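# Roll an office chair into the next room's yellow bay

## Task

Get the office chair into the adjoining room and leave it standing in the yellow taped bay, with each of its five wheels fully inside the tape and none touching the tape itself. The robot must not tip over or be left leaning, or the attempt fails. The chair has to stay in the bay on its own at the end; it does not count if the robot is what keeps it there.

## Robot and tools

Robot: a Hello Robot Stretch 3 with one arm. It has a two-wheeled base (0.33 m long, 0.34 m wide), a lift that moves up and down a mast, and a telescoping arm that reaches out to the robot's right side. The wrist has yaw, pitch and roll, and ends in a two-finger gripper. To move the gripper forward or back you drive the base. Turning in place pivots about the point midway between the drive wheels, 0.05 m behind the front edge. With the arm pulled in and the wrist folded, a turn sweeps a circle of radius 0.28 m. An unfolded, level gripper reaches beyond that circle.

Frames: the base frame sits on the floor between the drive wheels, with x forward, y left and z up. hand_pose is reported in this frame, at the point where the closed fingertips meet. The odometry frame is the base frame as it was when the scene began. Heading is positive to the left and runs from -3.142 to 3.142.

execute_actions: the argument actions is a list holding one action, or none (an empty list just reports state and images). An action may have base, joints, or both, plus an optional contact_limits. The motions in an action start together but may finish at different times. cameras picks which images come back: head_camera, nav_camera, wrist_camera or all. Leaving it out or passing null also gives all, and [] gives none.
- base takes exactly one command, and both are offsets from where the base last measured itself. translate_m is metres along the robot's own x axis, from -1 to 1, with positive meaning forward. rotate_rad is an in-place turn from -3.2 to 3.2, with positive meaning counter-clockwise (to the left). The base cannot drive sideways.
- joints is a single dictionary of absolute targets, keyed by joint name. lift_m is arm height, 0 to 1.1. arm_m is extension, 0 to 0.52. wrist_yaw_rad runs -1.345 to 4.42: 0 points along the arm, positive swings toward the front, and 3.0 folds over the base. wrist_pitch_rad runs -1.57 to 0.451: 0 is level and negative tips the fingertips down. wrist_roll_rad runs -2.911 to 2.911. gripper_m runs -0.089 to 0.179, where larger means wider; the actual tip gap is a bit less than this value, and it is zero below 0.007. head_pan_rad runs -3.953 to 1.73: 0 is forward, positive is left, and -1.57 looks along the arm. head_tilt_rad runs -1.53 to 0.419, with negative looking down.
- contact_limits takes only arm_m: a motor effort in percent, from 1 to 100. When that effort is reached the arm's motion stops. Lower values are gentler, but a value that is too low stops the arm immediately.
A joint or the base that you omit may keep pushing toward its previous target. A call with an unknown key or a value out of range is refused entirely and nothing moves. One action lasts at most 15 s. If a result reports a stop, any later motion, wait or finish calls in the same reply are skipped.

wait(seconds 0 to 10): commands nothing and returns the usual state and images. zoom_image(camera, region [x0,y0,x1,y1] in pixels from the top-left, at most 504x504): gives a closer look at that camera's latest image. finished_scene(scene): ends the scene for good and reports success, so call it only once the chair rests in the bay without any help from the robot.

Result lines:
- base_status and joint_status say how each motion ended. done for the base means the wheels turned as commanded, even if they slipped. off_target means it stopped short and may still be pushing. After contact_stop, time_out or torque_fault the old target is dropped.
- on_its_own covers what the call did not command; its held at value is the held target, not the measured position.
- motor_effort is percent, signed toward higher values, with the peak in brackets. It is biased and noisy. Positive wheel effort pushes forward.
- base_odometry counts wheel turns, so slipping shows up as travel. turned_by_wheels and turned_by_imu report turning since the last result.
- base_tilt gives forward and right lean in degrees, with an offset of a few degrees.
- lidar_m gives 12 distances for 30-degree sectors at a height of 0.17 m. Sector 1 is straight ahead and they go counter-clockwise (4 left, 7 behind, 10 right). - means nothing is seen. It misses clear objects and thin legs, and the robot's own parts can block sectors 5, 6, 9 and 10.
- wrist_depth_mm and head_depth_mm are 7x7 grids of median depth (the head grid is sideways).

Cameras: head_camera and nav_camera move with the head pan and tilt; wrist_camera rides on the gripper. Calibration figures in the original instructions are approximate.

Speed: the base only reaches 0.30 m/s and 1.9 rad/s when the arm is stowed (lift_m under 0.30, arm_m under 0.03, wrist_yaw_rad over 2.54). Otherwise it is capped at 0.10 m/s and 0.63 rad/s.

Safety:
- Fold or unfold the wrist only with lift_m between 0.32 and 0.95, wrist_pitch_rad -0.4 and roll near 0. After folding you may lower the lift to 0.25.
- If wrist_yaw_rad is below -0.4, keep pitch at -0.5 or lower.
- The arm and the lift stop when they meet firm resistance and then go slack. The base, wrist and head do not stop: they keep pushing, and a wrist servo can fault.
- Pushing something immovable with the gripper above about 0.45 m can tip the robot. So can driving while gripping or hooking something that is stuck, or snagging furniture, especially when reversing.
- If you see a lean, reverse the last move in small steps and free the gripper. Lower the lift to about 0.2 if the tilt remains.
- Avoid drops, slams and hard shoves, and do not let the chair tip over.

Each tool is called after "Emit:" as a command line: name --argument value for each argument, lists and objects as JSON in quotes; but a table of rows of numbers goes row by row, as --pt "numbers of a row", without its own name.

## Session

Emit:
execute_actions --actions '[]'

Scene clock: 0.00 s.
base_odometry: x=+0.000 y=+0.000 heading=+0.000 (m, m, rad; odometry frame)
turned_by_wheels: +0.000 (rad since the last result)
turned_by_imu: +0.000 (rad since the last result)
base_tilt: forward=-0.7 right=-1.8 (deg)
lidar_m: 1.31 1.65 2.20 1.75 1.73 0.86 0.68 0.67 0.73 0.82 0.81 0.87
head_depth_mm: 1111 1130 1149 1176 1191 1215 1242 / 1280 1304 1331 1359 1395 1419 1430 / 1598 2393 2411 2446 2447 2473 2177 / 1849 2352 2371 2390 2382 2432 2200 / 2123 2458 2560 2665 2756 2825 2221 / 2200 2919 2962 3009 2999 2999 2253 / 2179 2831 2865 2862 2904 1508 2008
base_status: not commanded
joint_positions: lift_m=+0.569 arm_m=+0.001 wrist_yaw_rad=+3.058 wrist_pitch_rad=-0.465 wrist_roll_rad=-0.009 gripper_m=+0.037 head_pan_rad=+0.009 head_tilt_rad=-0.006
joint_status: not commanded
motor_effort: left_wheel=+0 right_wheel=+1 lift_m=+33 arm_m=-1 wrist_yaw_rad=+0 wrist_pitch_rad=+5 wrist_roll_rad=+0 gripper_m=+0 head_pan_rad=+0 head_tilt_rad=+3 (%)
hand_pose: x=-0.0030 y=+0.0710 z=+0.5715 quat_wxyz=(+0.191, +0.691, +0.135, +0.684) (m; base frame)
wrist_depth_mm: - - - - - - - / - - - - - - - / - - - - - - - / - - - - - - - / - 985 - 960 998 928 918 / 866 851 837 806 - 814 791 / 731 736 719 724 720 712 701
pictures: head_camera (sideways: a quarter turn clockwise sets it upright), nav_camera (sideways: a quarter turn counterclockwise sets it upright), wrist_camera
camera_calibration (this result's frames):
head_camera: T_world_to_cam=[[-0.0690581, 0.0407374, -0.996781, 1.31999], [-0.0145476, 0.999019, 0.0418367, -0.0546853], [0.997507, 0.0173899, -0.0683977, 0.0424618], [0, 0, 0, 1]] pos_world=[0.0480042, 0.000120413, 1.32093]
nav_camera: T_world_to_cam=[[0.0280892, 0.0514346, 0.998281, -1.25722], [-0.0128286, -0.998575, 0.0518107, -0.0114929], [0.999523, -0.0142618, -0.0273893, -0.0114511], [0, 0, 0, 1]] pos_world=[0.0466124, 0.0530247, 1.25534]
wrist_camera: T_world_to_cam=[[0.999108, -0.0391502, -0.0158223, 0.0287649], [-0.0360283, -0.594922, -0.802976, 0.536198], [0.0220236, 0.80283, -0.595802, 0.446459], [0, 0, 0, 1]] pos_world=[-0.0192536, -0.0383085, 0.697011]
Images, in order (width x height): head_camera 896x504, nav_camera 672x504, wrist_camera 644x364.

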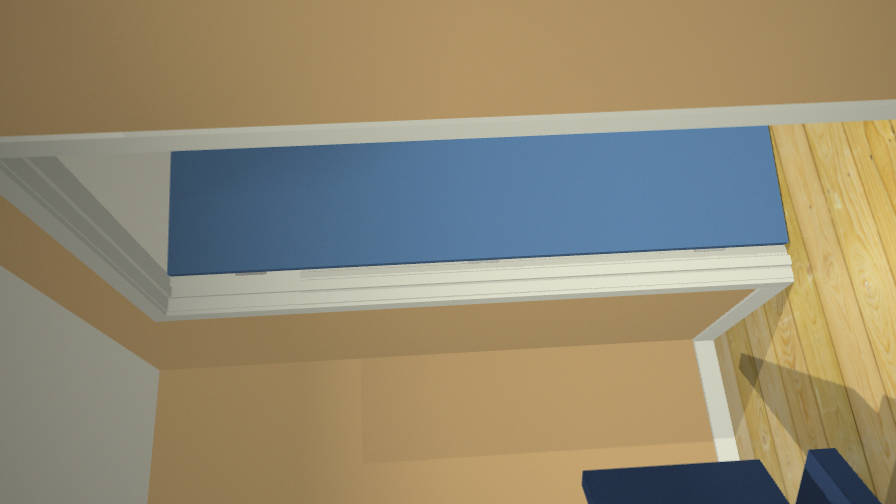

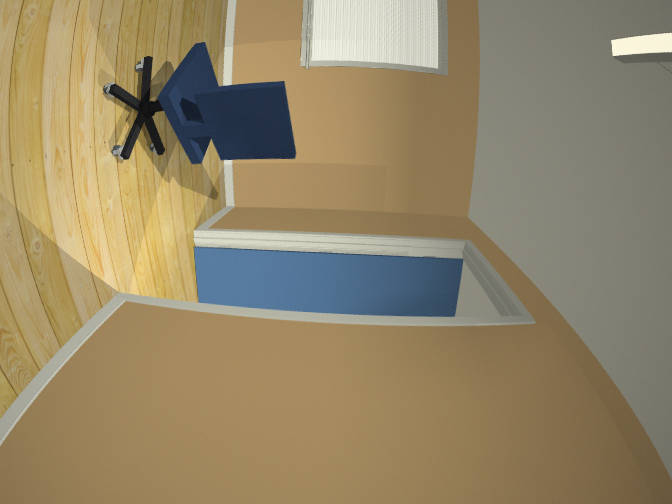

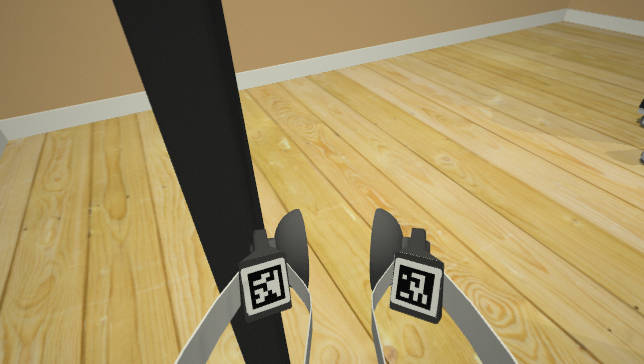

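Emit:
execute_actions --actions '[{"joints": {"lift_m": 0.15, "wrist_yaw_rad": 2.62, "wrist_pitch_rad": 0.0, "gripper_m": 0.03, "head_pan_rad": 0.25, "head_tilt_rad": -0.65}, "base": {"translate_m": 0.3}}]' --cameras '["head_camera", "nav_camera"]'

Scene clock: 9.00 s.
base_odometry: x=+0.300 y=+0.000 heading=+0.000 (m, m, rad; odometry frame)
turned_by_wheels: +0.000 (rad since the last result)
turned_by_imu: +0.001 (rad since the last result)
base_tilt: forward=-0.5 right=-1.7 (deg)
lidar_m: 1.13 1.39 2.34 1.87 1.85 1.21 0.96 0.95 0.88 0.70 0.69 0.74
head_depth_mm: 1843 2043 2274 1966 1579 1378 1204 / 1849 2047 2258 1980 1632 1384 1204 / 2184 2405 2412 1986 1642 1392 1210 / 2470 2764 2571 2023 1635 1396 1223 / 2434 2697 2489 2005 1609 1404 1219 / 2369 1209 1318 1784 1622 1414 1225 / 2358 1108 1179 1343 1629 1411 1235
base_status: done
joint_positions: lift_m=+0.151 arm_m=+0.001 wrist_yaw_rad=+2.621 wrist_pitch_rad=-0.023 wrist_roll_rad=-0.009 gripper_m=+0.030 head_pan_rad=+0.243 head_tilt_rad=-0.643
joint_status: all done
motor_effort: left_wheel=-1(10) right_wheel=+1(7) lift_m=+14(31) arm_m=-1(1) wrist_yaw_rad=-1(3) wrist_pitch_rad=+10(12) wrist_roll_rad=+0(0) gripper_m=+0(37) head_pan_rad=+5(35) head_tilt_rad=-4(42) (%)
hand_pose: x=+0.1059 y=+0.0753 z=+0.2594 quat_wxyz=(+0.191, +0.682, -0.173, +0.684) (m; base frame)
wrist_depth_mm: - - - - - - - / - - - - - - - / - - - - - - - / - - - - - - - / 963 948 924 894 974 879 845 / 643 654 657 636 - 614 616 / 503 494 498 495 487 481 480
pictures: head_camera (sideways: a quarter turn clockwise sets it upright), nav_camera (sideways: a quarter turn counterclockwise sets it upright)
camera_calibration (this result's frames):
head_camera: T_world_to_cam=[[-0.638918, -0.115779, -0.760512, 1.01511], [-0.220801, 0.974612, 0.0371247, -0.0472587], [0.736906, 0.191641, -0.648262, 0.798663], [0, 0, 0, 1]] pos_world=[0.0496003, 0.0105312, 1.2915]
nav_camera: T_world_to_cam=[[0.586181, 0.198032, 0.785605, -0.982977], [0.253333, -0.965846, 0.0544411, -0.0164955], [0.769555, 0.167107, -0.616328, 0.756409], [0, 0, 0, 1]] pos_world=[-0.00171717, 0.052327, 1.23933]
Images, in order (width x height): head_camera 896x504, nav_camera 672x504.

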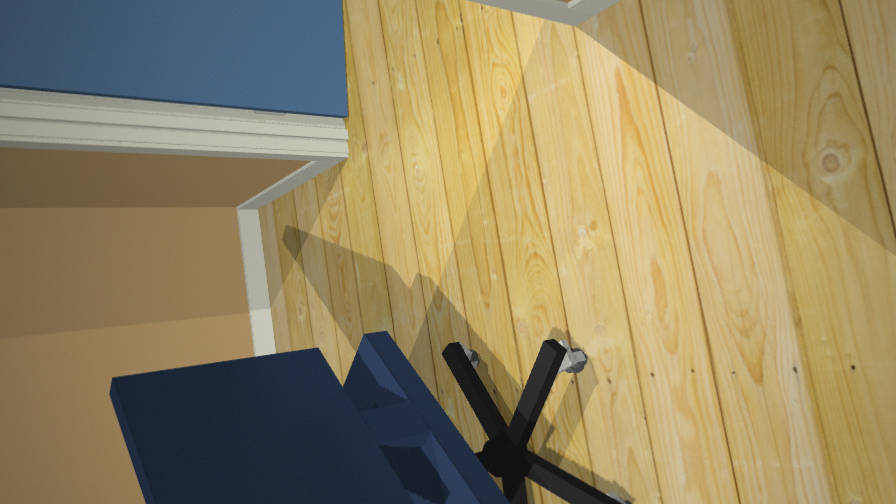

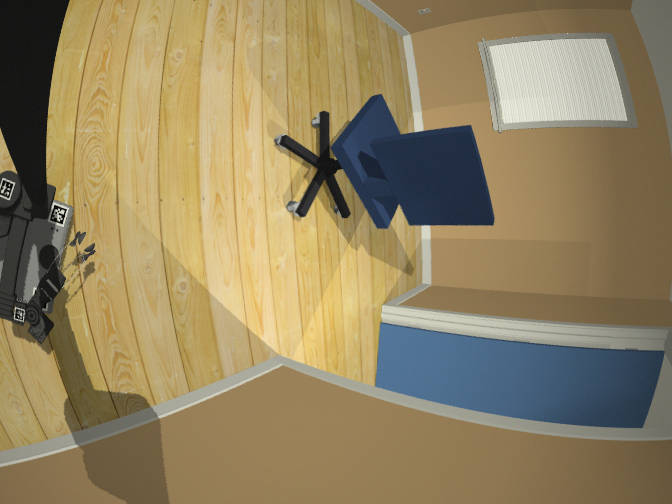

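Emit:
execute_actions --actions '[{"base": {"rotate_rad": 0.35}, "joints": {"head_pan_rad": 0.0, "head_tilt_rad": -0.9, "lift_m": 0.14}}]' --cameras '[]'

Emit:
execute_actions --actions '[{"base": {"translate_m": 0.85}, "joints": {"head_pan_rad": -1.1, "head_tilt_rad": -0.6}}]'

Scene clock: 33.60 s.
base_odometry: x=+0.300 y=+0.000 heading=+0.350 (m, m, rad; odometry frame)
turned_by_wheels: +0.350 (rad since the last result)
turned_by_imu: +0.347 (rad since the last result)
base_tilt: forward=-0.5 right=-1.8 (deg)
lidar_m: 1.39 1.39 1.94 1.84 1.42 1.00 0.95 0.97 0.73 0.69 0.70 0.93
head_depth_mm: 1973 2094 1788 1547 1365 1230 1111 / 2355 2113 1794 1557 1378 1233 1122 / 2524 2132 1807 1557 1384 1237 1123 / 2502 2125 1822 1588 1388 1246 1132 / 1190 1408 1782 1588 1392 1256 1132 / 1088 1271 1718 1585 1399 1252 1128 / 1009 1143 1699 1573 1416 1250 1138
base_status: done
joint_positions: lift_m=+0.141 arm_m=+0.001 wrist_yaw_rad=+2.621 wrist_pitch_rad=-0.023 wrist_roll_rad=-0.009 gripper_m=+0.030 head_pan_rad=+0.007 head_tilt_rad=-0.889
joint_status: all done
motor_effort: left_wheel=-4(12) right_wheel=+5(9) lift_m=+13(15) arm_m=-1(2) wrist_yaw_rad=-1(1) wrist_pitch_rad=+10(10) wrist_roll_rad=+0(0) gripper_m=+0(0) head_pan_rad=-5(32) head_tilt_rad=-6(28) (%)
hand_pose: x=+0.1059 y=+0.0753 z=+0.2495 quat_wxyz=(+0.191, +0.682, -0.173, +0.684) (m; base frame)
wrist_depth_mm: - - - - - - - / - - - - - - - / - - - - - - - / - - - - - - - / 899 924 866 882 937 844 832 / 629 645 626 611 - 595 592 / 487 479 477 478 471 464 455
pictures: none
No camera images: the call's "cameras" was empty. Leave "cameras" out to get every camera's image.

Scene clock: 38.13 s.
base_odometry: x=+1.099 y=+0.291 heading=+0.350 (m, m, rad; odometry frame)
turned_by_wheels: +0.000 (rad since the last result)
turned_by_imu: +0.004 (rad since the last result)
base_tilt: forward=-0.7 right=-1.8 (deg)
lidar_m: 1.98 0.60 1.98 1.89 1.94 1.90 1.80 0.97 0.68 0.64 0.65 1.36
head_depth_mm: 517 570 635 713 812 941 1110 / 540 588 654 735 848 997 1165 / 2610 2854 2687 2098 1656 1397 1215 / 2715 3013 2750 2091 1710 1435 1238 / 2680 2934 2106 2107 1714 1442 1241 / 1563 1680 1809 1947 1720 1448 1249 / 1422 1505 1615 1714 1727 1460 1255
base_status: done
joint_positions: lift_m=+0.141 arm_m=+0.001 wrist_yaw_rad=+2.621 wrist_pitch_rad=-0.022 wrist_roll_rad=-0.009 gripper_m=+0.030 head_pan_rad=-1.093 head_tilt_rad=-0.606
joint_status: all done
motor_effort: left_wheel=-4(9) right_wheel=+4(11) lift_m=+15(15) arm_m=+0(1) wrist_yaw_rad=+0(1) wrist_pitch_rad=+10(10) wrist_roll_rad=+0(0) gripper_m=+0(0) head_pan_rad=-4(60) head_tilt_rad=+3(27) (%)
hand_pose: x=+0.1059 y=+0.0753 z=+0.2496 quat_wxyz=(+0.191, +0.682, -0.173, +0.684) (m; base frame)
wrist_depth_mm: - - - 401 404 411 426 / - - - - 657 - - / - - - - - - - / - - - - - - - / 924 908 890 755 599 580 820 / 639 624 637 615 - 536 569 / 484 487 474 479 471 323 462
pictures: head_camera (sideways: a quarter turn clockwise sets it upright), nav_camera (sideways: a quarter turn counterclockwise sets it upright), wrist_camera
camera_calibration (this result's frames):
head_camera: T_world_to_cam=[[-0.248062, 0.568956, -0.784062, 1.04343], [0.895849, 0.442744, 0.0378481, -0.0550139], [0.368673, -0.693013, -0.619527, 0.763531], [0, 0, 0, 1]] pos_world=[0.0266263, -0.0401705, 1.29322]
nav_camera: T_world_to_cam=[[0.315368, -0.49772, 0.807972, -1.01048], [-0.881329, -0.469302, 0.054906, -0.0101819], [0.351855, -0.729405, -0.586658, 0.720358], [0, 0, 0, 1]] pos_world=[0.0562389, 0.0177175, 1.2396]
wrist_camera: T_world_to_cam=[[0.88984, -0.456247, 0.00477556, -0.0471867], [-0.084732, -0.175523, -0.980822, 0.302185], [0.448336, 0.87237, -0.194846, 0.0984169], [0, 0, 0, 1]] pos_world=[0.0234695, -0.0543444, 0.315791]
Images, in order (width x height): head_camera 896x504, nav_camera 672x504, wrist_camera 644x364.

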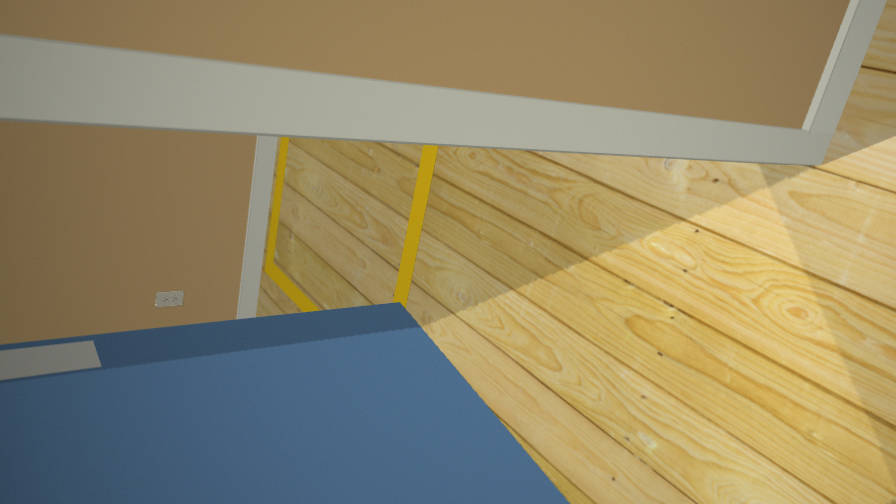

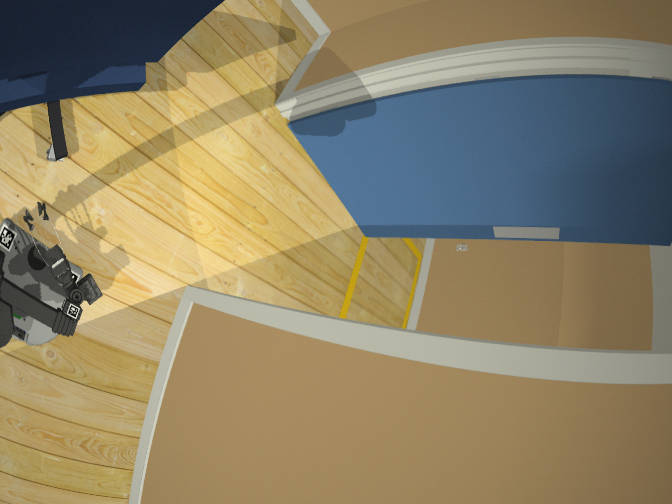

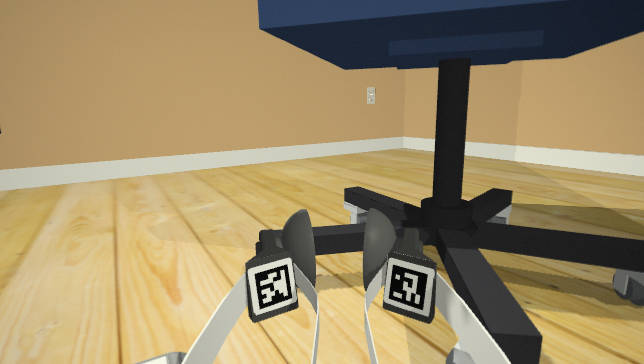

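Emit:
execute_actions --actions '[{"base": {"translate_m": 0.15}, "joints": {"head_pan_rad": 0.2, "head_tilt_rad": -1.25, "arm_m": 0.035}}]' --cameras '["head_camera", "nav_camera"]'

Scene clock: 47.03 s.
base_odometry: x=+1.240 y=+0.343 heading=+0.349 (m, m, rad; odometry frame)
turned_by_wheels: +0.000 (rad since the last result)
turned_by_imu: +0.001 (rad since the last result)
base_tilt: forward=-0.5 right=-1.8 (deg)
lidar_m: 1.83 0.49 0.49 1.89 1.95 2.06 1.96 0.95 0.68 0.63 1.43 1.23
head_depth_mm: 1540 1451 1378 1295 1235 1178 1120 / 1547 1460 1365 1302 1238 1196 1115 / 1546 1458 1381 1312 1239 - - / 366 458 623 1292 1240 - - / 360 410 538 832 1226 - - / 1563 371 472 649 1231 1196 1119 / 1563 346 422 557 822 1191 1118
base_status: done
joint_positions: lift_m=+0.141 arm_m=+0.035 wrist_yaw_rad=+2.620 wrist_pitch_rad=-0.022 wrist_roll_rad=-0.009 gripper_m=+0.030 head_pan_rad=+0.193 head_tilt_rad=-1.235
joint_status: all done
motor_effort: left_wheel=-4(11) right_wheel=+4(11) lift_m=+15(15) arm_m=+4(4) wrist_yaw_rad=-1(1) wrist_pitch_rad=+10(10) wrist_roll_rad=+0(1) gripper_m=+0(0) head_pan_rad=+5(59) head_tilt_rad=-8(45) (%)
hand_pose: x=+0.1060 y=+0.0422 z=+0.2497 quat_wxyz=(+0.191, +0.682, -0.173, +0.684) (m; base frame)
wrist_depth_mm: - - 385 397 401 416 - / - - - - - - - / - - - - - - - / - - - - - - - / 912 892 933 570 688 848 841 / 643 632 554 551 - 539 452 / 495 525 484 455 451 468 466
pictures: head_camera (sideways: a quarter turn clockwise sets it upright), nav_camera (sideways: a quarter turn counterclockwise sets it upright)
camera_calibration (this result's frames):
head_camera: T_world_to_cam=[[-0.952304, -0.143865, -0.269108, 0.376864], [-0.154743, 0.987761, 0.0195413, -0.0247475], [0.263004, 0.0602519, -0.962912, 1.21055], [0, 0, 0, 1]] pos_world=[0.0366793, 0.00572378, 1.26756]
nav_camera: T_world_to_cam=[[0.922754, 0.232366, 0.307458, -0.362102], [0.232218, -0.971936, 0.0376136, 0.00557736], [0.30757, 0.0366891, -0.950818, 1.19407], [0, 0, 0, 1]] pos_world=[-0.034425, 0.0457514, 1.24647]
Images, in order (width x height): head_camera 896x504, nav_camera 672x504.

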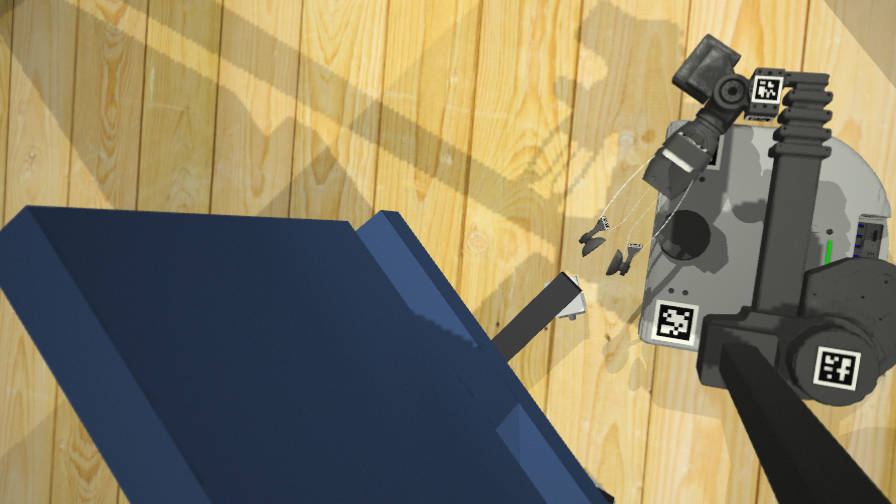

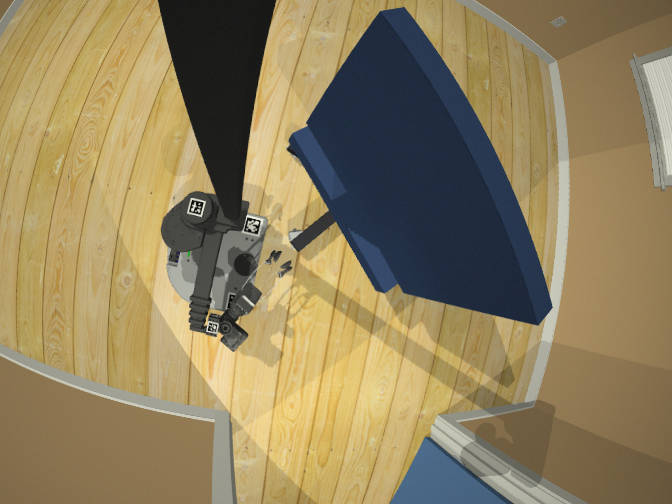

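Emit:
execute_actions --actions '[{"base": {"translate_m": 0.25}, "joints": {"head_pan_rad": 0.6}}]'

Scene clock: 53.27 s.
base_odometry: x=+1.474 y=+0.428 heading=+0.350 (m, m, rad; odometry frame)
turned_by_wheels: +0.000 (rad since the last result)
turned_by_imu: +0.001 (rad since the last result)
base_tilt: forward=-0.5 right=-1.7 (deg)
lidar_m: 1.58 1.62 0.40 1.90 1.96 2.33 2.21 0.93 0.66 0.72 1.11 1.02
head_depth_mm: 1542 1456 1361 1294 1236 1173 1117 / 1549 336 458 1310 1239 1183 1110 / 1547 334 390 662 1243 - - / 1552 1461 351 556 1234 - - / 1561 928 324 478 1152 - - / 1574 931 320 420 787 - 1116 / 1571 1477 318 375 618 1175 1137
base_status: done
joint_positions: lift_m=+0.141 arm_m=+0.035 wrist_yaw_rad=+2.620 wrist_pitch_rad=-0.022 wrist_roll_rad=-0.009 gripper_m=+0.030 head_pan_rad=+0.593 head_tilt_rad=-1.236
joint_status: all done
motor_effort: left_wheel=+14(36) right_wheel=+8(13) lift_m=+15(15) arm_m=+3(3) wrist_yaw_rad=-1(0) wrist_pitch_rad=+10(10) wrist_roll_rad=+0(0) gripper_m=+0(0) head_pan_rad=+5(43) head_tilt_rad=-7(8) (%)
hand_pose: x=+0.1060 y=+0.0422 z=+0.2497 quat_wxyz=(+0.191, +0.682, -0.173, +0.684) (m; base frame)
wrist_depth_mm: 396 373 363 361 405 - - / - - - - - - - / - - - - - - - / - - - - - - - / 911 915 683 662 941 859 843 / 420 446 478 555 - 455 592 / 409 520 443 452 470 449 464
pictures: head_camera (sideways: a quarter turn clockwise sets it upright), nav_camera (sideways: a quarter turn counterclockwise sets it upright), wrist_camera
camera_calibration (this result's frames):
head_camera: T_world_to_cam=[[-0.821102, -0.503844, -0.268204, 0.374885], [-0.527527, 0.849314, 0.019506, -0.0224277], [0.217961, 0.157501, -0.963165, 1.21116], [0, 0, 0, 1]] pos_world=[0.0320023, 0.0171731, 1.26753]
nav_camera: T_world_to_cam=[[0.759421, 0.573846, 0.306564, -0.359942], [0.592749, -0.80451, 0.0375745, 0.00342913], [0.268196, 0.153181, -0.951108, 1.19469], [0, 0, 0, 1]] pos_world=[-0.0490969, 0.0263061, 1.2465]
wrist_camera: T_world_to_cam=[[0.889746, -0.45643, 0.00478772, -0.0623138], [-0.0846415, -0.175286, -0.980872, 0.296435], [0.448539, 0.872322, -0.194593, 0.127192], [0, 0, 0, 1]] pos_world=[0.0234837, -0.0874335, 0.315814]
Images, in order (width x height): head_camera 896x504, nav_camera 672x504, wrist_camera 644x364.

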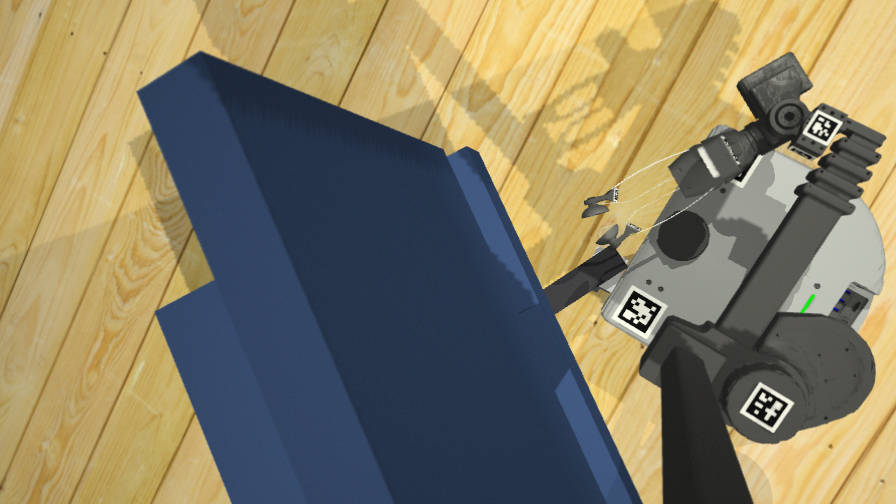

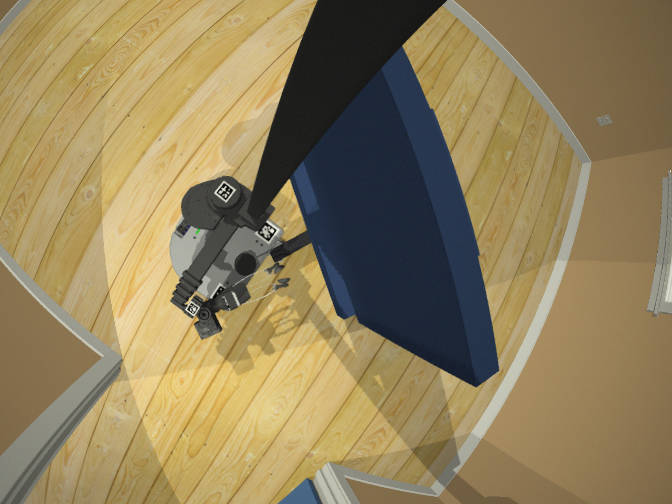

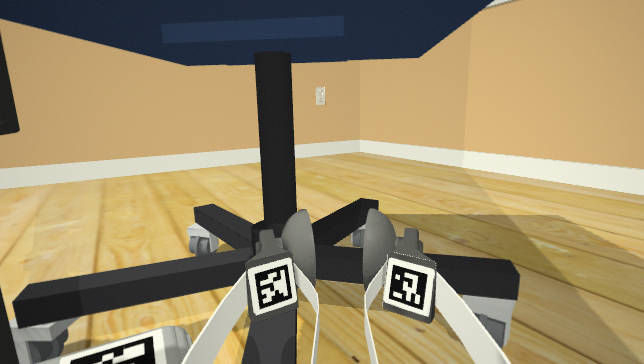

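Emit:
execute_actions --actions '[{"base": {"translate_m": 0.13}}]'

Scene clock: 59.53 s.
base_odometry: x=+1.596 y=+0.473 heading=+0.350 (m, m, rad; odometry frame)
turned_by_wheels: +0.000 (rad since the last result)
turned_by_imu: +0.001 (rad since the last result)
base_tilt: forward=-0.4 right=-1.7 (deg)
lidar_m: 1.44 1.48 0.39 1.91 1.97 2.46 2.34 0.93 0.71 2.87 0.97 0.91
head_depth_mm: 1532 1456 1371 1300 1234 1172 1124 / 1545 1433 1373 1304 1238 1185 1110 / 1549 339 451 1276 1236 - - / 1553 335 381 597 1238 - - / 1560 1471 328 478 821 - - / 1570 931 320 398 643 - 1112 / 1557 1476 318 342 508 1169 1134
base_status: done
joint_positions: lift_m=+0.141 arm_m=+0.035 wrist_yaw_rad=+2.620 wrist_pitch_rad=-0.022 wrist_roll_rad=-0.009 gripper_m=+0.030 head_pan_rad=+0.593 head_tilt_rad=-1.236
joint_status: not commanded
motor_effort: left_wheel=+16(25) right_wheel=+8(12) lift_m=+15(15) arm_m=+3(2) wrist_yaw_rad=-1(0) wrist_pitch_rad=+10(10) wrist_roll_rad=+0(0) gripper_m=+0(0) head_pan_rad=+5(5) head_tilt_rad=-7(8) (%)
hand_pose: x=+0.1060 y=+0.0422 z=+0.2497 quat_wxyz=(+0.191, +0.682, -0.173, +0.684) (m; base frame)
wrist_depth_mm: 371 339 350 359 463 - - / - - 486 - - - - / - - - - - - - / - - - - - - - / 940 778 536 794 929 862 839 / 630 441 472 553 - 612 593 / 393 511 318 475 470 471 468
pictures: head_camera (sideways: a quarter turn clockwise sets it upright), nav_camera (sideways: a quarter turn counterclockwise sets it upright), wrist_camera
camera_calibration (this result's frames):
head_camera: T_world_to_cam=[[-0.821102, -0.503844, -0.268204, 0.374885], [-0.527527, 0.849314, 0.019506, -0.0224277], [0.217961, 0.157501, -0.963165, 1.21116], [0, 0, 0, 1]] pos_world=[0.0320023, 0.0171731, 1.26753]
nav_camera: T_world_to_cam=[[0.759421, 0.573846, 0.306564, -0.359942], [0.592749, -0.80451, 0.0375745, 0.00342913], [0.268196, 0.153181, -0.951108, 1.19469], [0, 0, 0, 1]] pos_world=[-0.0490969, 0.026306, 1.2465]
wrist_camera: T_world_to_cam=[[0.889746, -0.45643, 0.00478786, -0.0623138], [-0.0846415, -0.175286, -0.980872, 0.296435], [0.448539, 0.872322, -0.194593, 0.127192], [0, 0, 0, 1]] pos_world=[0.0234836, -0.0874335, 0.315814]
Images, in order (width x height): head_camera 896x504, nav_camera 672x504, wrist_camera 644x364.

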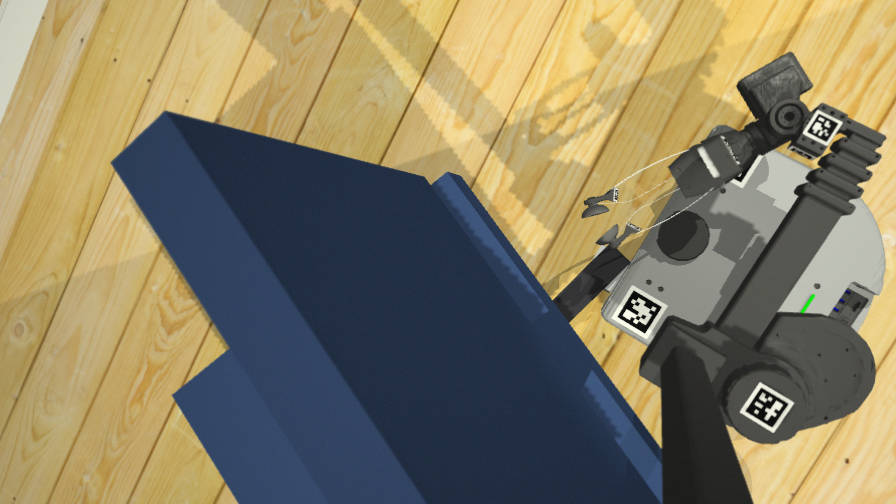

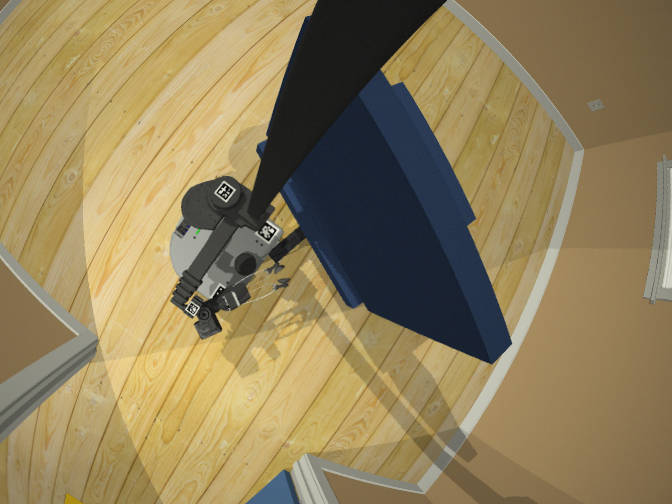

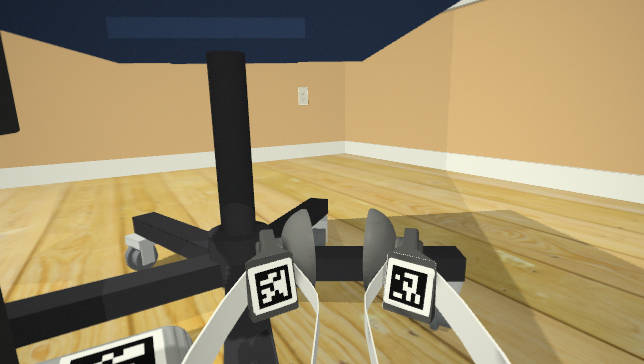

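Emit:
execute_actions --actions '[{"base": {"translate_m": -0.2}, "joints": {"head_pan_rad": -1.35, "head_tilt_rad": -0.6, "arm_m": 0.0}}]' --cameras '["head_camera", "nav_camera"]'

Scene clock: 73.27 s.
base_odometry: x=+1.408 y=+0.404 heading=+0.350 (m, m, rad; odometry frame)
turned_by_wheels: +0.000 (rad since the last result)
turned_by_imu: -0.001 (rad since the last result)
base_tilt: forward=-0.6 right=-1.8 (deg)
lidar_m: 1.64 1.69 0.50 1.90 1.95 2.24 2.14 0.94 0.65 0.64 1.20 1.07
head_depth_mm: 2416 2642 2635 2058 1546 977 1157 / 2424 2661 2711 2078 1684 1414 1221 / 2440 2713 2703 2094 1687 1427 1233 / 2496 2750 2765 2094 1703 1431 1237 / 2541 2824 2776 2137 1709 1447 1237 / 2520 2698 1839 1940 1720 1438 1249 / 1417 1471 1543 1608 1643 1455 1250
base_status: done
joint_positions: lift_m=+0.141 arm_m=+0.002 wrist_yaw_rad=+2.620 wrist_pitch_rad=-0.022 wrist_roll_rad=-0.009 gripper_m=+0.030 head_pan_rad=-1.343 head_tilt_rad=-0.606
joint_status: all done
joint sent to its limit — the command would take arm_m past its lower limit, so that joint was sent only as far as its limit.
motor_effort: left_wheel=-4(13) right_wheel=+4(8) lift_m=+15(14) arm_m=-5(6) wrist_yaw_rad=-1(0) wrist_pitch_rad=+10(10) wrist_roll_rad=+0(0) gripper_m=+0(0) head_pan_rad=-5(58) head_tilt_rad=+3(38) (%)
hand_pose: x=+0.1060 y=+0.0748 z=+0.2497 quat_wxyz=(+0.191, +0.682, -0.174, +0.684) (m; base frame)
wrist_depth_mm: - - 390 396 408 419 - / - - - - - - - / - - - - - - - / - - - - - - - / 914 928 779 533 571 557 834 / 641 632 436 588 - 573 591 / 491 439 480 473 431 464 466
pictures: head_camera (sideways: a quarter turn clockwise sets it upright), nav_camera (sideways: a quarter turn counterclockwise sets it upright)
camera_calibration (this result's frames):
head_camera: T_world_to_cam=[[-0.0996887, 0.612635, -0.784054, 1.04251], [0.977503, 0.207498, 0.0378478, -0.0555117], [0.185877, -0.762642, -0.619538, 0.764659], [0, 0, 0, 1]] pos_world=[0.0160569, -0.0439983, 1.29322]
nav_camera: T_world_to_cam=[[0.182518, -0.560252, 0.807964, -1.00966], [-0.97, -0.236823, 0.0549058, -0.00964077], [0.160583, -0.793746, -0.586669, 0.721539], [0, 0, 0, 1]] pos_world=[0.0590626, 0.00477138, 1.2396]
Images, in order (width x height): head_camera 896x504, nav_camera 672x504.

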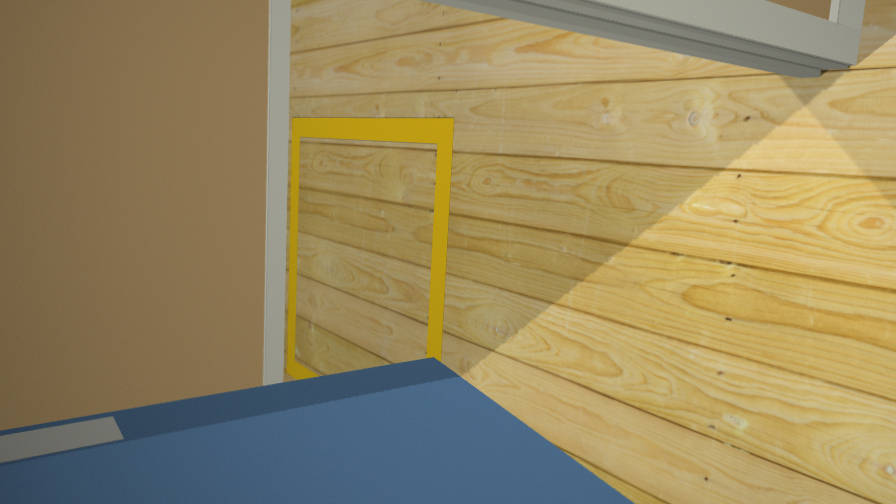

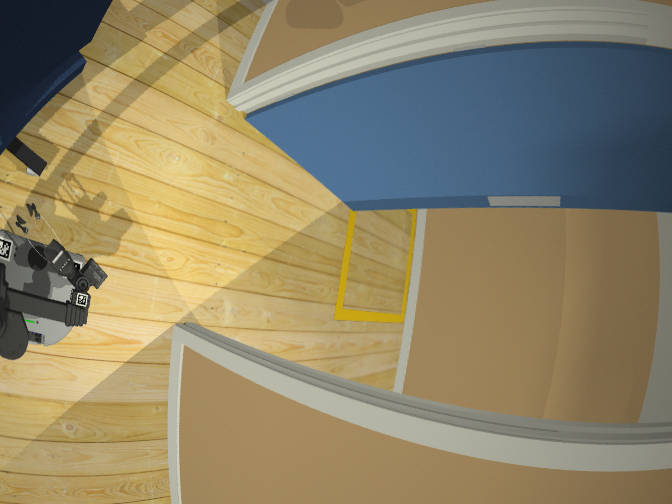

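Emit:
execute_actions --actions '[{"base": {"rotate_rad": -1.05}, "joints": {"head_pan_rad": 0.2, "head_tilt_rad": -0.9}}]' --cameras '[]'

Emit:
execute_actions --actions '[{"base": {"translate_m": 1.0}}]' --cameras '["head_camera", "nav_camera"]'

Scene clock: 81.67 s.
base_odometry: x=+1.408 y=+0.404 heading=-0.700 (m, m, rad; odometry frame)
turned_by_wheels: -1.050 (rad since the last result)
turned_by_imu: -1.043 (rad since the last result)
base_tilt: forward=-0.6 right=-1.8 (deg)
lidar_m: 1.20 1.07 1.64 1.69 0.50 1.90 1.95 2.25 2.14 0.94 0.65 0.64
head_depth_mm: 2325 2063 1787 1551 1373 1230 1119 / 1487 1780 1789 1562 1373 1237 1125 / 1332 1555 1759 1569 1376 1238 1126 / 1202 1394 1636 1558 1385 1242 1126 / 1102 1253 1442 1580 1387 1246 1134 / 1029 1168 1347 1560 1396 1252 1136 / 962 1110 1434 1588 1406 1262 1138
base_status: done
joint_positions: lift_m=+0.141 arm_m=+0.002 wrist_yaw_rad=+2.620 wrist_pitch_rad=-0.022 wrist_roll_rad=-0.009 gripper_m=+0.030 head_pan_rad=+0.193 head_tilt_rad=-0.889
joint_status: all done
motor_effort: left_wheel=+3(12) right_wheel=-2(6) lift_m=+15(15) arm_m=-4(6) wrist_yaw_rad=-1(0) wrist_pitch_rad=+10(10) wrist_roll_rad=+0(0) gripper_m=+0(0) head_pan_rad=+5(57) head_tilt_rad=-6(33) (%)
hand_pose: x=+0.1060 y=+0.0748 z=+0.2497 quat_wxyz=(+0.191, +0.682, -0.174, +0.684) (m; base frame)
wrist_depth_mm: 366 382 506 - - - 808 / - - - - - - 849 / - - - - - - 858 / - - - - - - 921 / 887 770 882 864 923 845 834 / 423 624 631 604 - 603 598 / 446 353 460 478 472 469 467
pictures: none
No camera images: the call's "cameras" was empty. Leave "cameras" out to get every camera's image.

Scene clock: 86.70 s.
base_odometry: x=+2.173 y=-0.240 heading=-0.700 (m, m, rad; odometry frame)
turned_by_wheels: +0.000 (rad since the last result)
turned_by_imu: +0.005 (rad since the last result)
base_tilt: forward=-0.6 right=-1.7 (deg)
lidar_m: 0.43 0.34 0.33 0.36 1.62 1.24 2.87 0.64 0.64 2.67 2.09 1.99
head_depth_mm: 560 690 900 1469 1371 1228 1117 / 494 591 739 988 1334 1241 1119 / 441 519 629 799 1089 1246 1117 / 399 461 546 670 864 1192 1130 / 364 416 483 576 719 943 1123 / 336 378 433 507 612 771 1044 / 311 347 392 452 533 651 832
base_status: done
joint_positions: lift_m=+0.141 arm_m=+0.002 wrist_yaw_rad=+2.620 wrist_pitch_rad=-0.022 wrist_roll_rad=-0.009 gripper_m=+0.030 head_pan_rad=+0.193 head_tilt_rad=-0.890
joint_status: not commanded
motor_effort: left_wheel=+3(14) right_wheel=-1(5) lift_m=+15(15) arm_m=-4(4) wrist_yaw_rad=-1(0) wrist_pitch_rad=+10(10) wrist_roll_rad=+0(0) gripper_m=+0(0) head_pan_rad=+5(5) head_tilt_rad=-6(7) (%)
hand_pose: x=+0.1060 y=+0.0748 z=+0.2497 quat_wxyz=(+0.191, +0.682, -0.174, +0.684) (m; base frame)
wrist_depth_mm: 406 367 351 342 328 316 308 / - 401 363 355 340 330 315 / - 416 378 359 350 338 325 / - 435 390 373 362 344 333 / 920 451 409 386 371 358 345 / 637 474 419 398 - 372 356 / 493 482 434 416 398 382 370
pictures: head_camera (sideways: a quarter turn clockwise sets it upright), nav_camera (sideways: a quarter turn counterclockwise sets it upright)
camera_calibration (this result's frames):
head_camera: T_world_to_cam=[[-0.806994, -0.115568, -0.579141, 0.779798], [-0.163511, 0.986052, 0.0310735, -0.0397192], [0.567472, 0.119772, -0.814635, 1.01606], [0, 0, 0, 1]] pos_world=[0.0462119, 0.0075896, 1.28057]
nav_camera: T_world_to_cam=[[0.765384, 0.201712, 0.611146, -0.756718], [0.217395, -0.974828, 0.0494871, -0.00980991], [0.605744, 0.0949835, -0.78997, 0.983244], [0, 0, 0, 1]] pos_world=[-0.0142813, 0.0496844, 1.23968]
Images, in order (width x height): head_camera 896x504, nav_camera 672x504.

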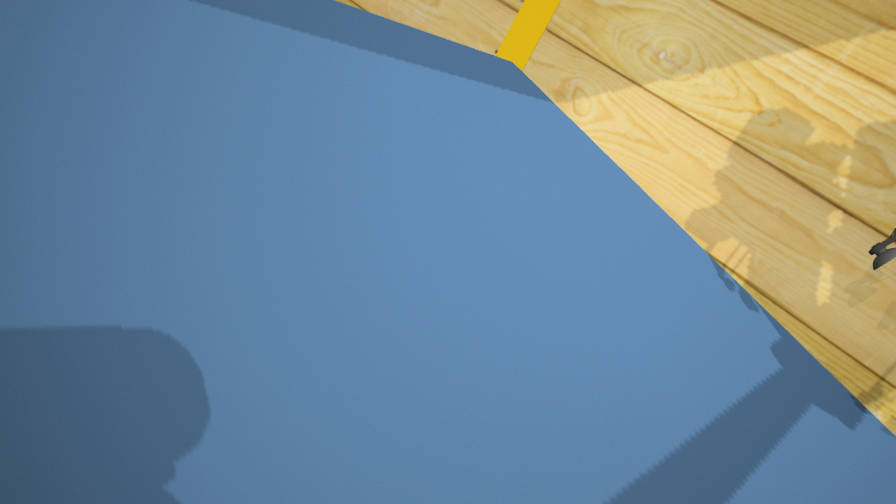

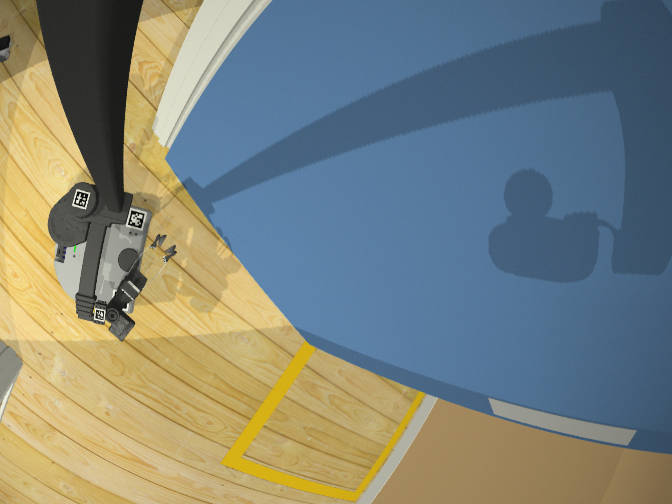

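Emit:
execute_actions --actions '[{"base": {"translate_m": 0.37}, "joints": {"arm_m": 0.04, "head_tilt_rad": -1.1}}]' --cameras '["nav_camera"]'

Scene clock: 94.90 s.
base_odometry: x=+2.456 y=-0.478 heading=-0.700 (m, m, rad; odometry frame)
turned_by_wheels: +0.000 (rad since the last result)
turned_by_imu: +0.013 (rad since the last result)
base_tilt: forward=-0.4 right=-1.7 (deg)
lidar_m: 0.26 0.19 0.18 0.19 0.26 1.60 3.24 0.92 1.66 2.43 1.74 1.66
head_depth_mm: 467 1590 1502 1380 1271 1181 1112 / 379 497 723 1348 1275 1188 1128 / 317 395 525 787 1248 1187 - / 290 328 412 555 857 1186 - / - 294 339 432 594 937 - / - - 296 351 452 634 948 / - - - 303 366 478 676
base_status: done
joint_positions: lift_m=+0.141 arm_m=+0.040 wrist_yaw_rad=+2.620 wrist_pitch_rad=-0.022 wrist_roll_rad=-0.009 gripper_m=+0.030 head_pan_rad=+0.195 head_tilt_rad=-1.089
joint_status: all done
motor_effort: left_wheel=+0(83) right_wheel=+1(9) lift_m=+14(15) arm_m=+3(4) wrist_yaw_rad=+0(1) wrist_pitch_rad=+10(10) wrist_roll_rad=+0(0) gripper_m=+0(1) head_pan_rad=+3(5) head_tilt_rad=-6(27) (%)
hand_pose: x=+0.1060 y=+0.0371 z=+0.2498 quat_wxyz=(+0.191, +0.682, -0.174, +0.684) (m; base frame)
wrist_depth_mm: 235 234 233 235 234 233 233 / 241 242 241 243 241 240 242 / 248 251 249 250 250 250 249 / 255 257 258 256 256 256 257 / 269 267 266 268 264 267 268 / 276 274 275 276 - 275 274 / 285 284 285 286 286 285 286
pictures: nav_camera (sideways: a quarter turn counterclockwise sets it upright)
camera_calibration (this result's frames):
nav_camera: T_world_to_cam=[[0.868343, 0.223798, 0.4426, -0.537782], [0.2286, -0.972558, 0.0432751, -0.00177881], [0.44014, 0.0636009, -0.895674, 1.12165], [0, 0, 0, 1]] pos_world=[-0.0262968, 0.0472867, 1.24273]
Images, in order (width x height): nav_camera 672x504.

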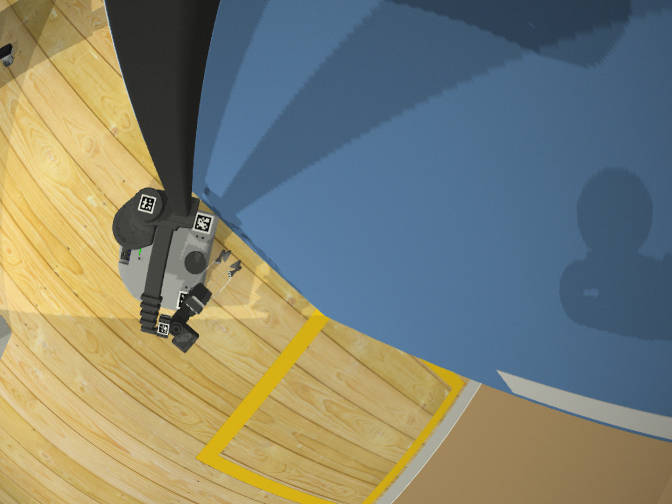

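Emit:
execute_actions --actions '[{"base": {"translate_m": -0.45}, "joints": {"arm_m": 0.0, "head_pan_rad": 0.0, "head_tilt_rad": -0.8}}]' --cameras '[]'

Emit:
execute_actions --actions '[{"base": {"rotate_rad": 2.17}}]' --cameras '["head_camera"]'

Scene clock: 107.37 s.
base_odometry: x=+2.112 y=-0.188 heading=-0.700 (m, m, rad; odometry frame)
turned_by_wheels: +0.000 (rad since the last result)
turned_by_imu: -0.002 (rad since the last result)
base_tilt: forward=-0.6 right=-1.8 (deg)
lidar_m: 0.58 0.42 0.40 0.45 1.68 1.17 2.80 0.61 0.58 2.64 2.16 2.06
head_depth_mm: 1820 2065 1970 1664 1442 1267 1137 / 1902 2160 1985 1666 1450 1279 1145 / 1893 2130 1888 1649 1452 1277 1153 / 750 846 974 1145 1381 1287 1154 / 636 706 791 896 1040 1228 1151 / 554 604 663 738 831 953 1108 / 488 527 572 626 692 777 875
base_status: done
joint_positions: lift_m=+0.141 arm_m=+0.002 wrist_yaw_rad=+2.620 wrist_pitch_rad=-0.022 wrist_roll_rad=-0.009 gripper_m=+0.030 head_pan_rad=+0.007 head_tilt_rad=-0.803
joint_status: all done
joint sent to its limit — the command would take arm_m past its lower limit, so that joint was sent only as far as its limit.
motor_effort: left_wheel=+1(8) right_wheel=+1(5) lift_m=+14(15) arm_m=-4(5) wrist_yaw_rad=-1(0) wrist_pitch_rad=+9(10) wrist_roll_rad=+0(0) gripper_m=+0(0) head_pan_rad=-4(30) head_tilt_rad=+2(26) (%)
hand_pose: x=+0.1060 y=+0.0748 z=+0.2498 quat_wxyz=(+0.191, +0.682, -0.174, +0.684) (m; base frame)
wrist_depth_mm: - 450 409 411 409 409 408 / - 463 429 420 422 420 419 / - - 433 434 433 437 435 / - - 452 444 445 452 450 / 935 837 501 462 455 469 467 / 645 595 518 482 - 477 480 / 483 491 481 475 470 465 467
pictures: none
No camera images: the call's "cameras" was empty. Leave "cameras" out to get every camera's image.

Scene clock: 109.87 s.
base_odometry: x=+2.112 y=-0.188 heading=+1.470 (m, m, rad; odometry frame)
turned_by_wheels: +2.170 (rad since the last result)
turned_by_imu: +2.153 (rad since the last result)
base_tilt: forward=-0.5 right=-1.8 (deg)
lidar_m: 1.81 1.17 2.86 0.58 0.58 2.69 2.12 2.06 0.54 0.41 0.40 0.46
head_depth_mm: 1524 1664 1827 1653 1450 1269 1105 / 1710 1895 1955 1674 1444 1278 1136 / 1950 2199 2009 1681 1454 1277 1147 / 2289 2406 2015 1699 1478 1282 1145 / 2605 2463 2024 1706 1462 1292 1152 / 2516 2508 2038 1717 1476 1297 1158 / 2435 2549 1343 1506 1474 1303 1157
base_status: done
joint_positions: lift_m=+0.141 arm_m=+0.002 wrist_yaw_rad=+2.620 wrist_pitch_rad=-0.022 wrist_roll_rad=-0.009 gripper_m=+0.030 head_pan_rad=+0.007 head_tilt_rad=-0.803
joint_status: not commanded
motor_effort: left_wheel=-4(11) right_wheel=+4(12) lift_m=+15(15) arm_m=-5(5) wrist_yaw_rad=+0(0) wrist_pitch_rad=+10(9) wrist_roll_rad=+0(0) gripper_m=+0(0) head_pan_rad=-4(5) head_tilt_rad=+1(2) (%)
hand_pose: x=+0.1060 y=+0.0748 z=+0.2498 quat_wxyz=(+0.191, +0.682, -0.174, +0.684) (m; base frame)
wrist_depth_mm: - - - - - - - / - - - - - 994 - / - - - - - - - / - - - - - - - / 541 897 898 875 923 857 814 / 545 629 628 621 - 607 595 / 483 489 480 477 470 466 465
pictures: head_camera (sideways: a quarter turn clockwise sets it upright)
camera_calibration (this result's frames):
head_camera: T_world_to_cam=[[-0.760933, 0.0361288, -0.647824, 0.869004], [0.018969, 0.99926, 0.0334473, -0.0439264], [0.648553, 0.0131626, -0.761055, 0.9459], [0, 0, 0, 1]] pos_world=[0.0486201, 0.0000473824, 1.28431]
Images, in order (width x height): head_camera 896x504.

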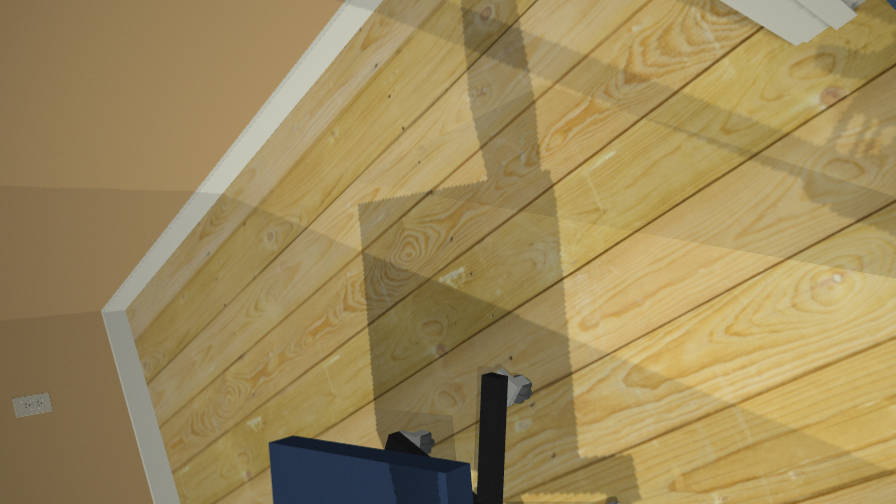

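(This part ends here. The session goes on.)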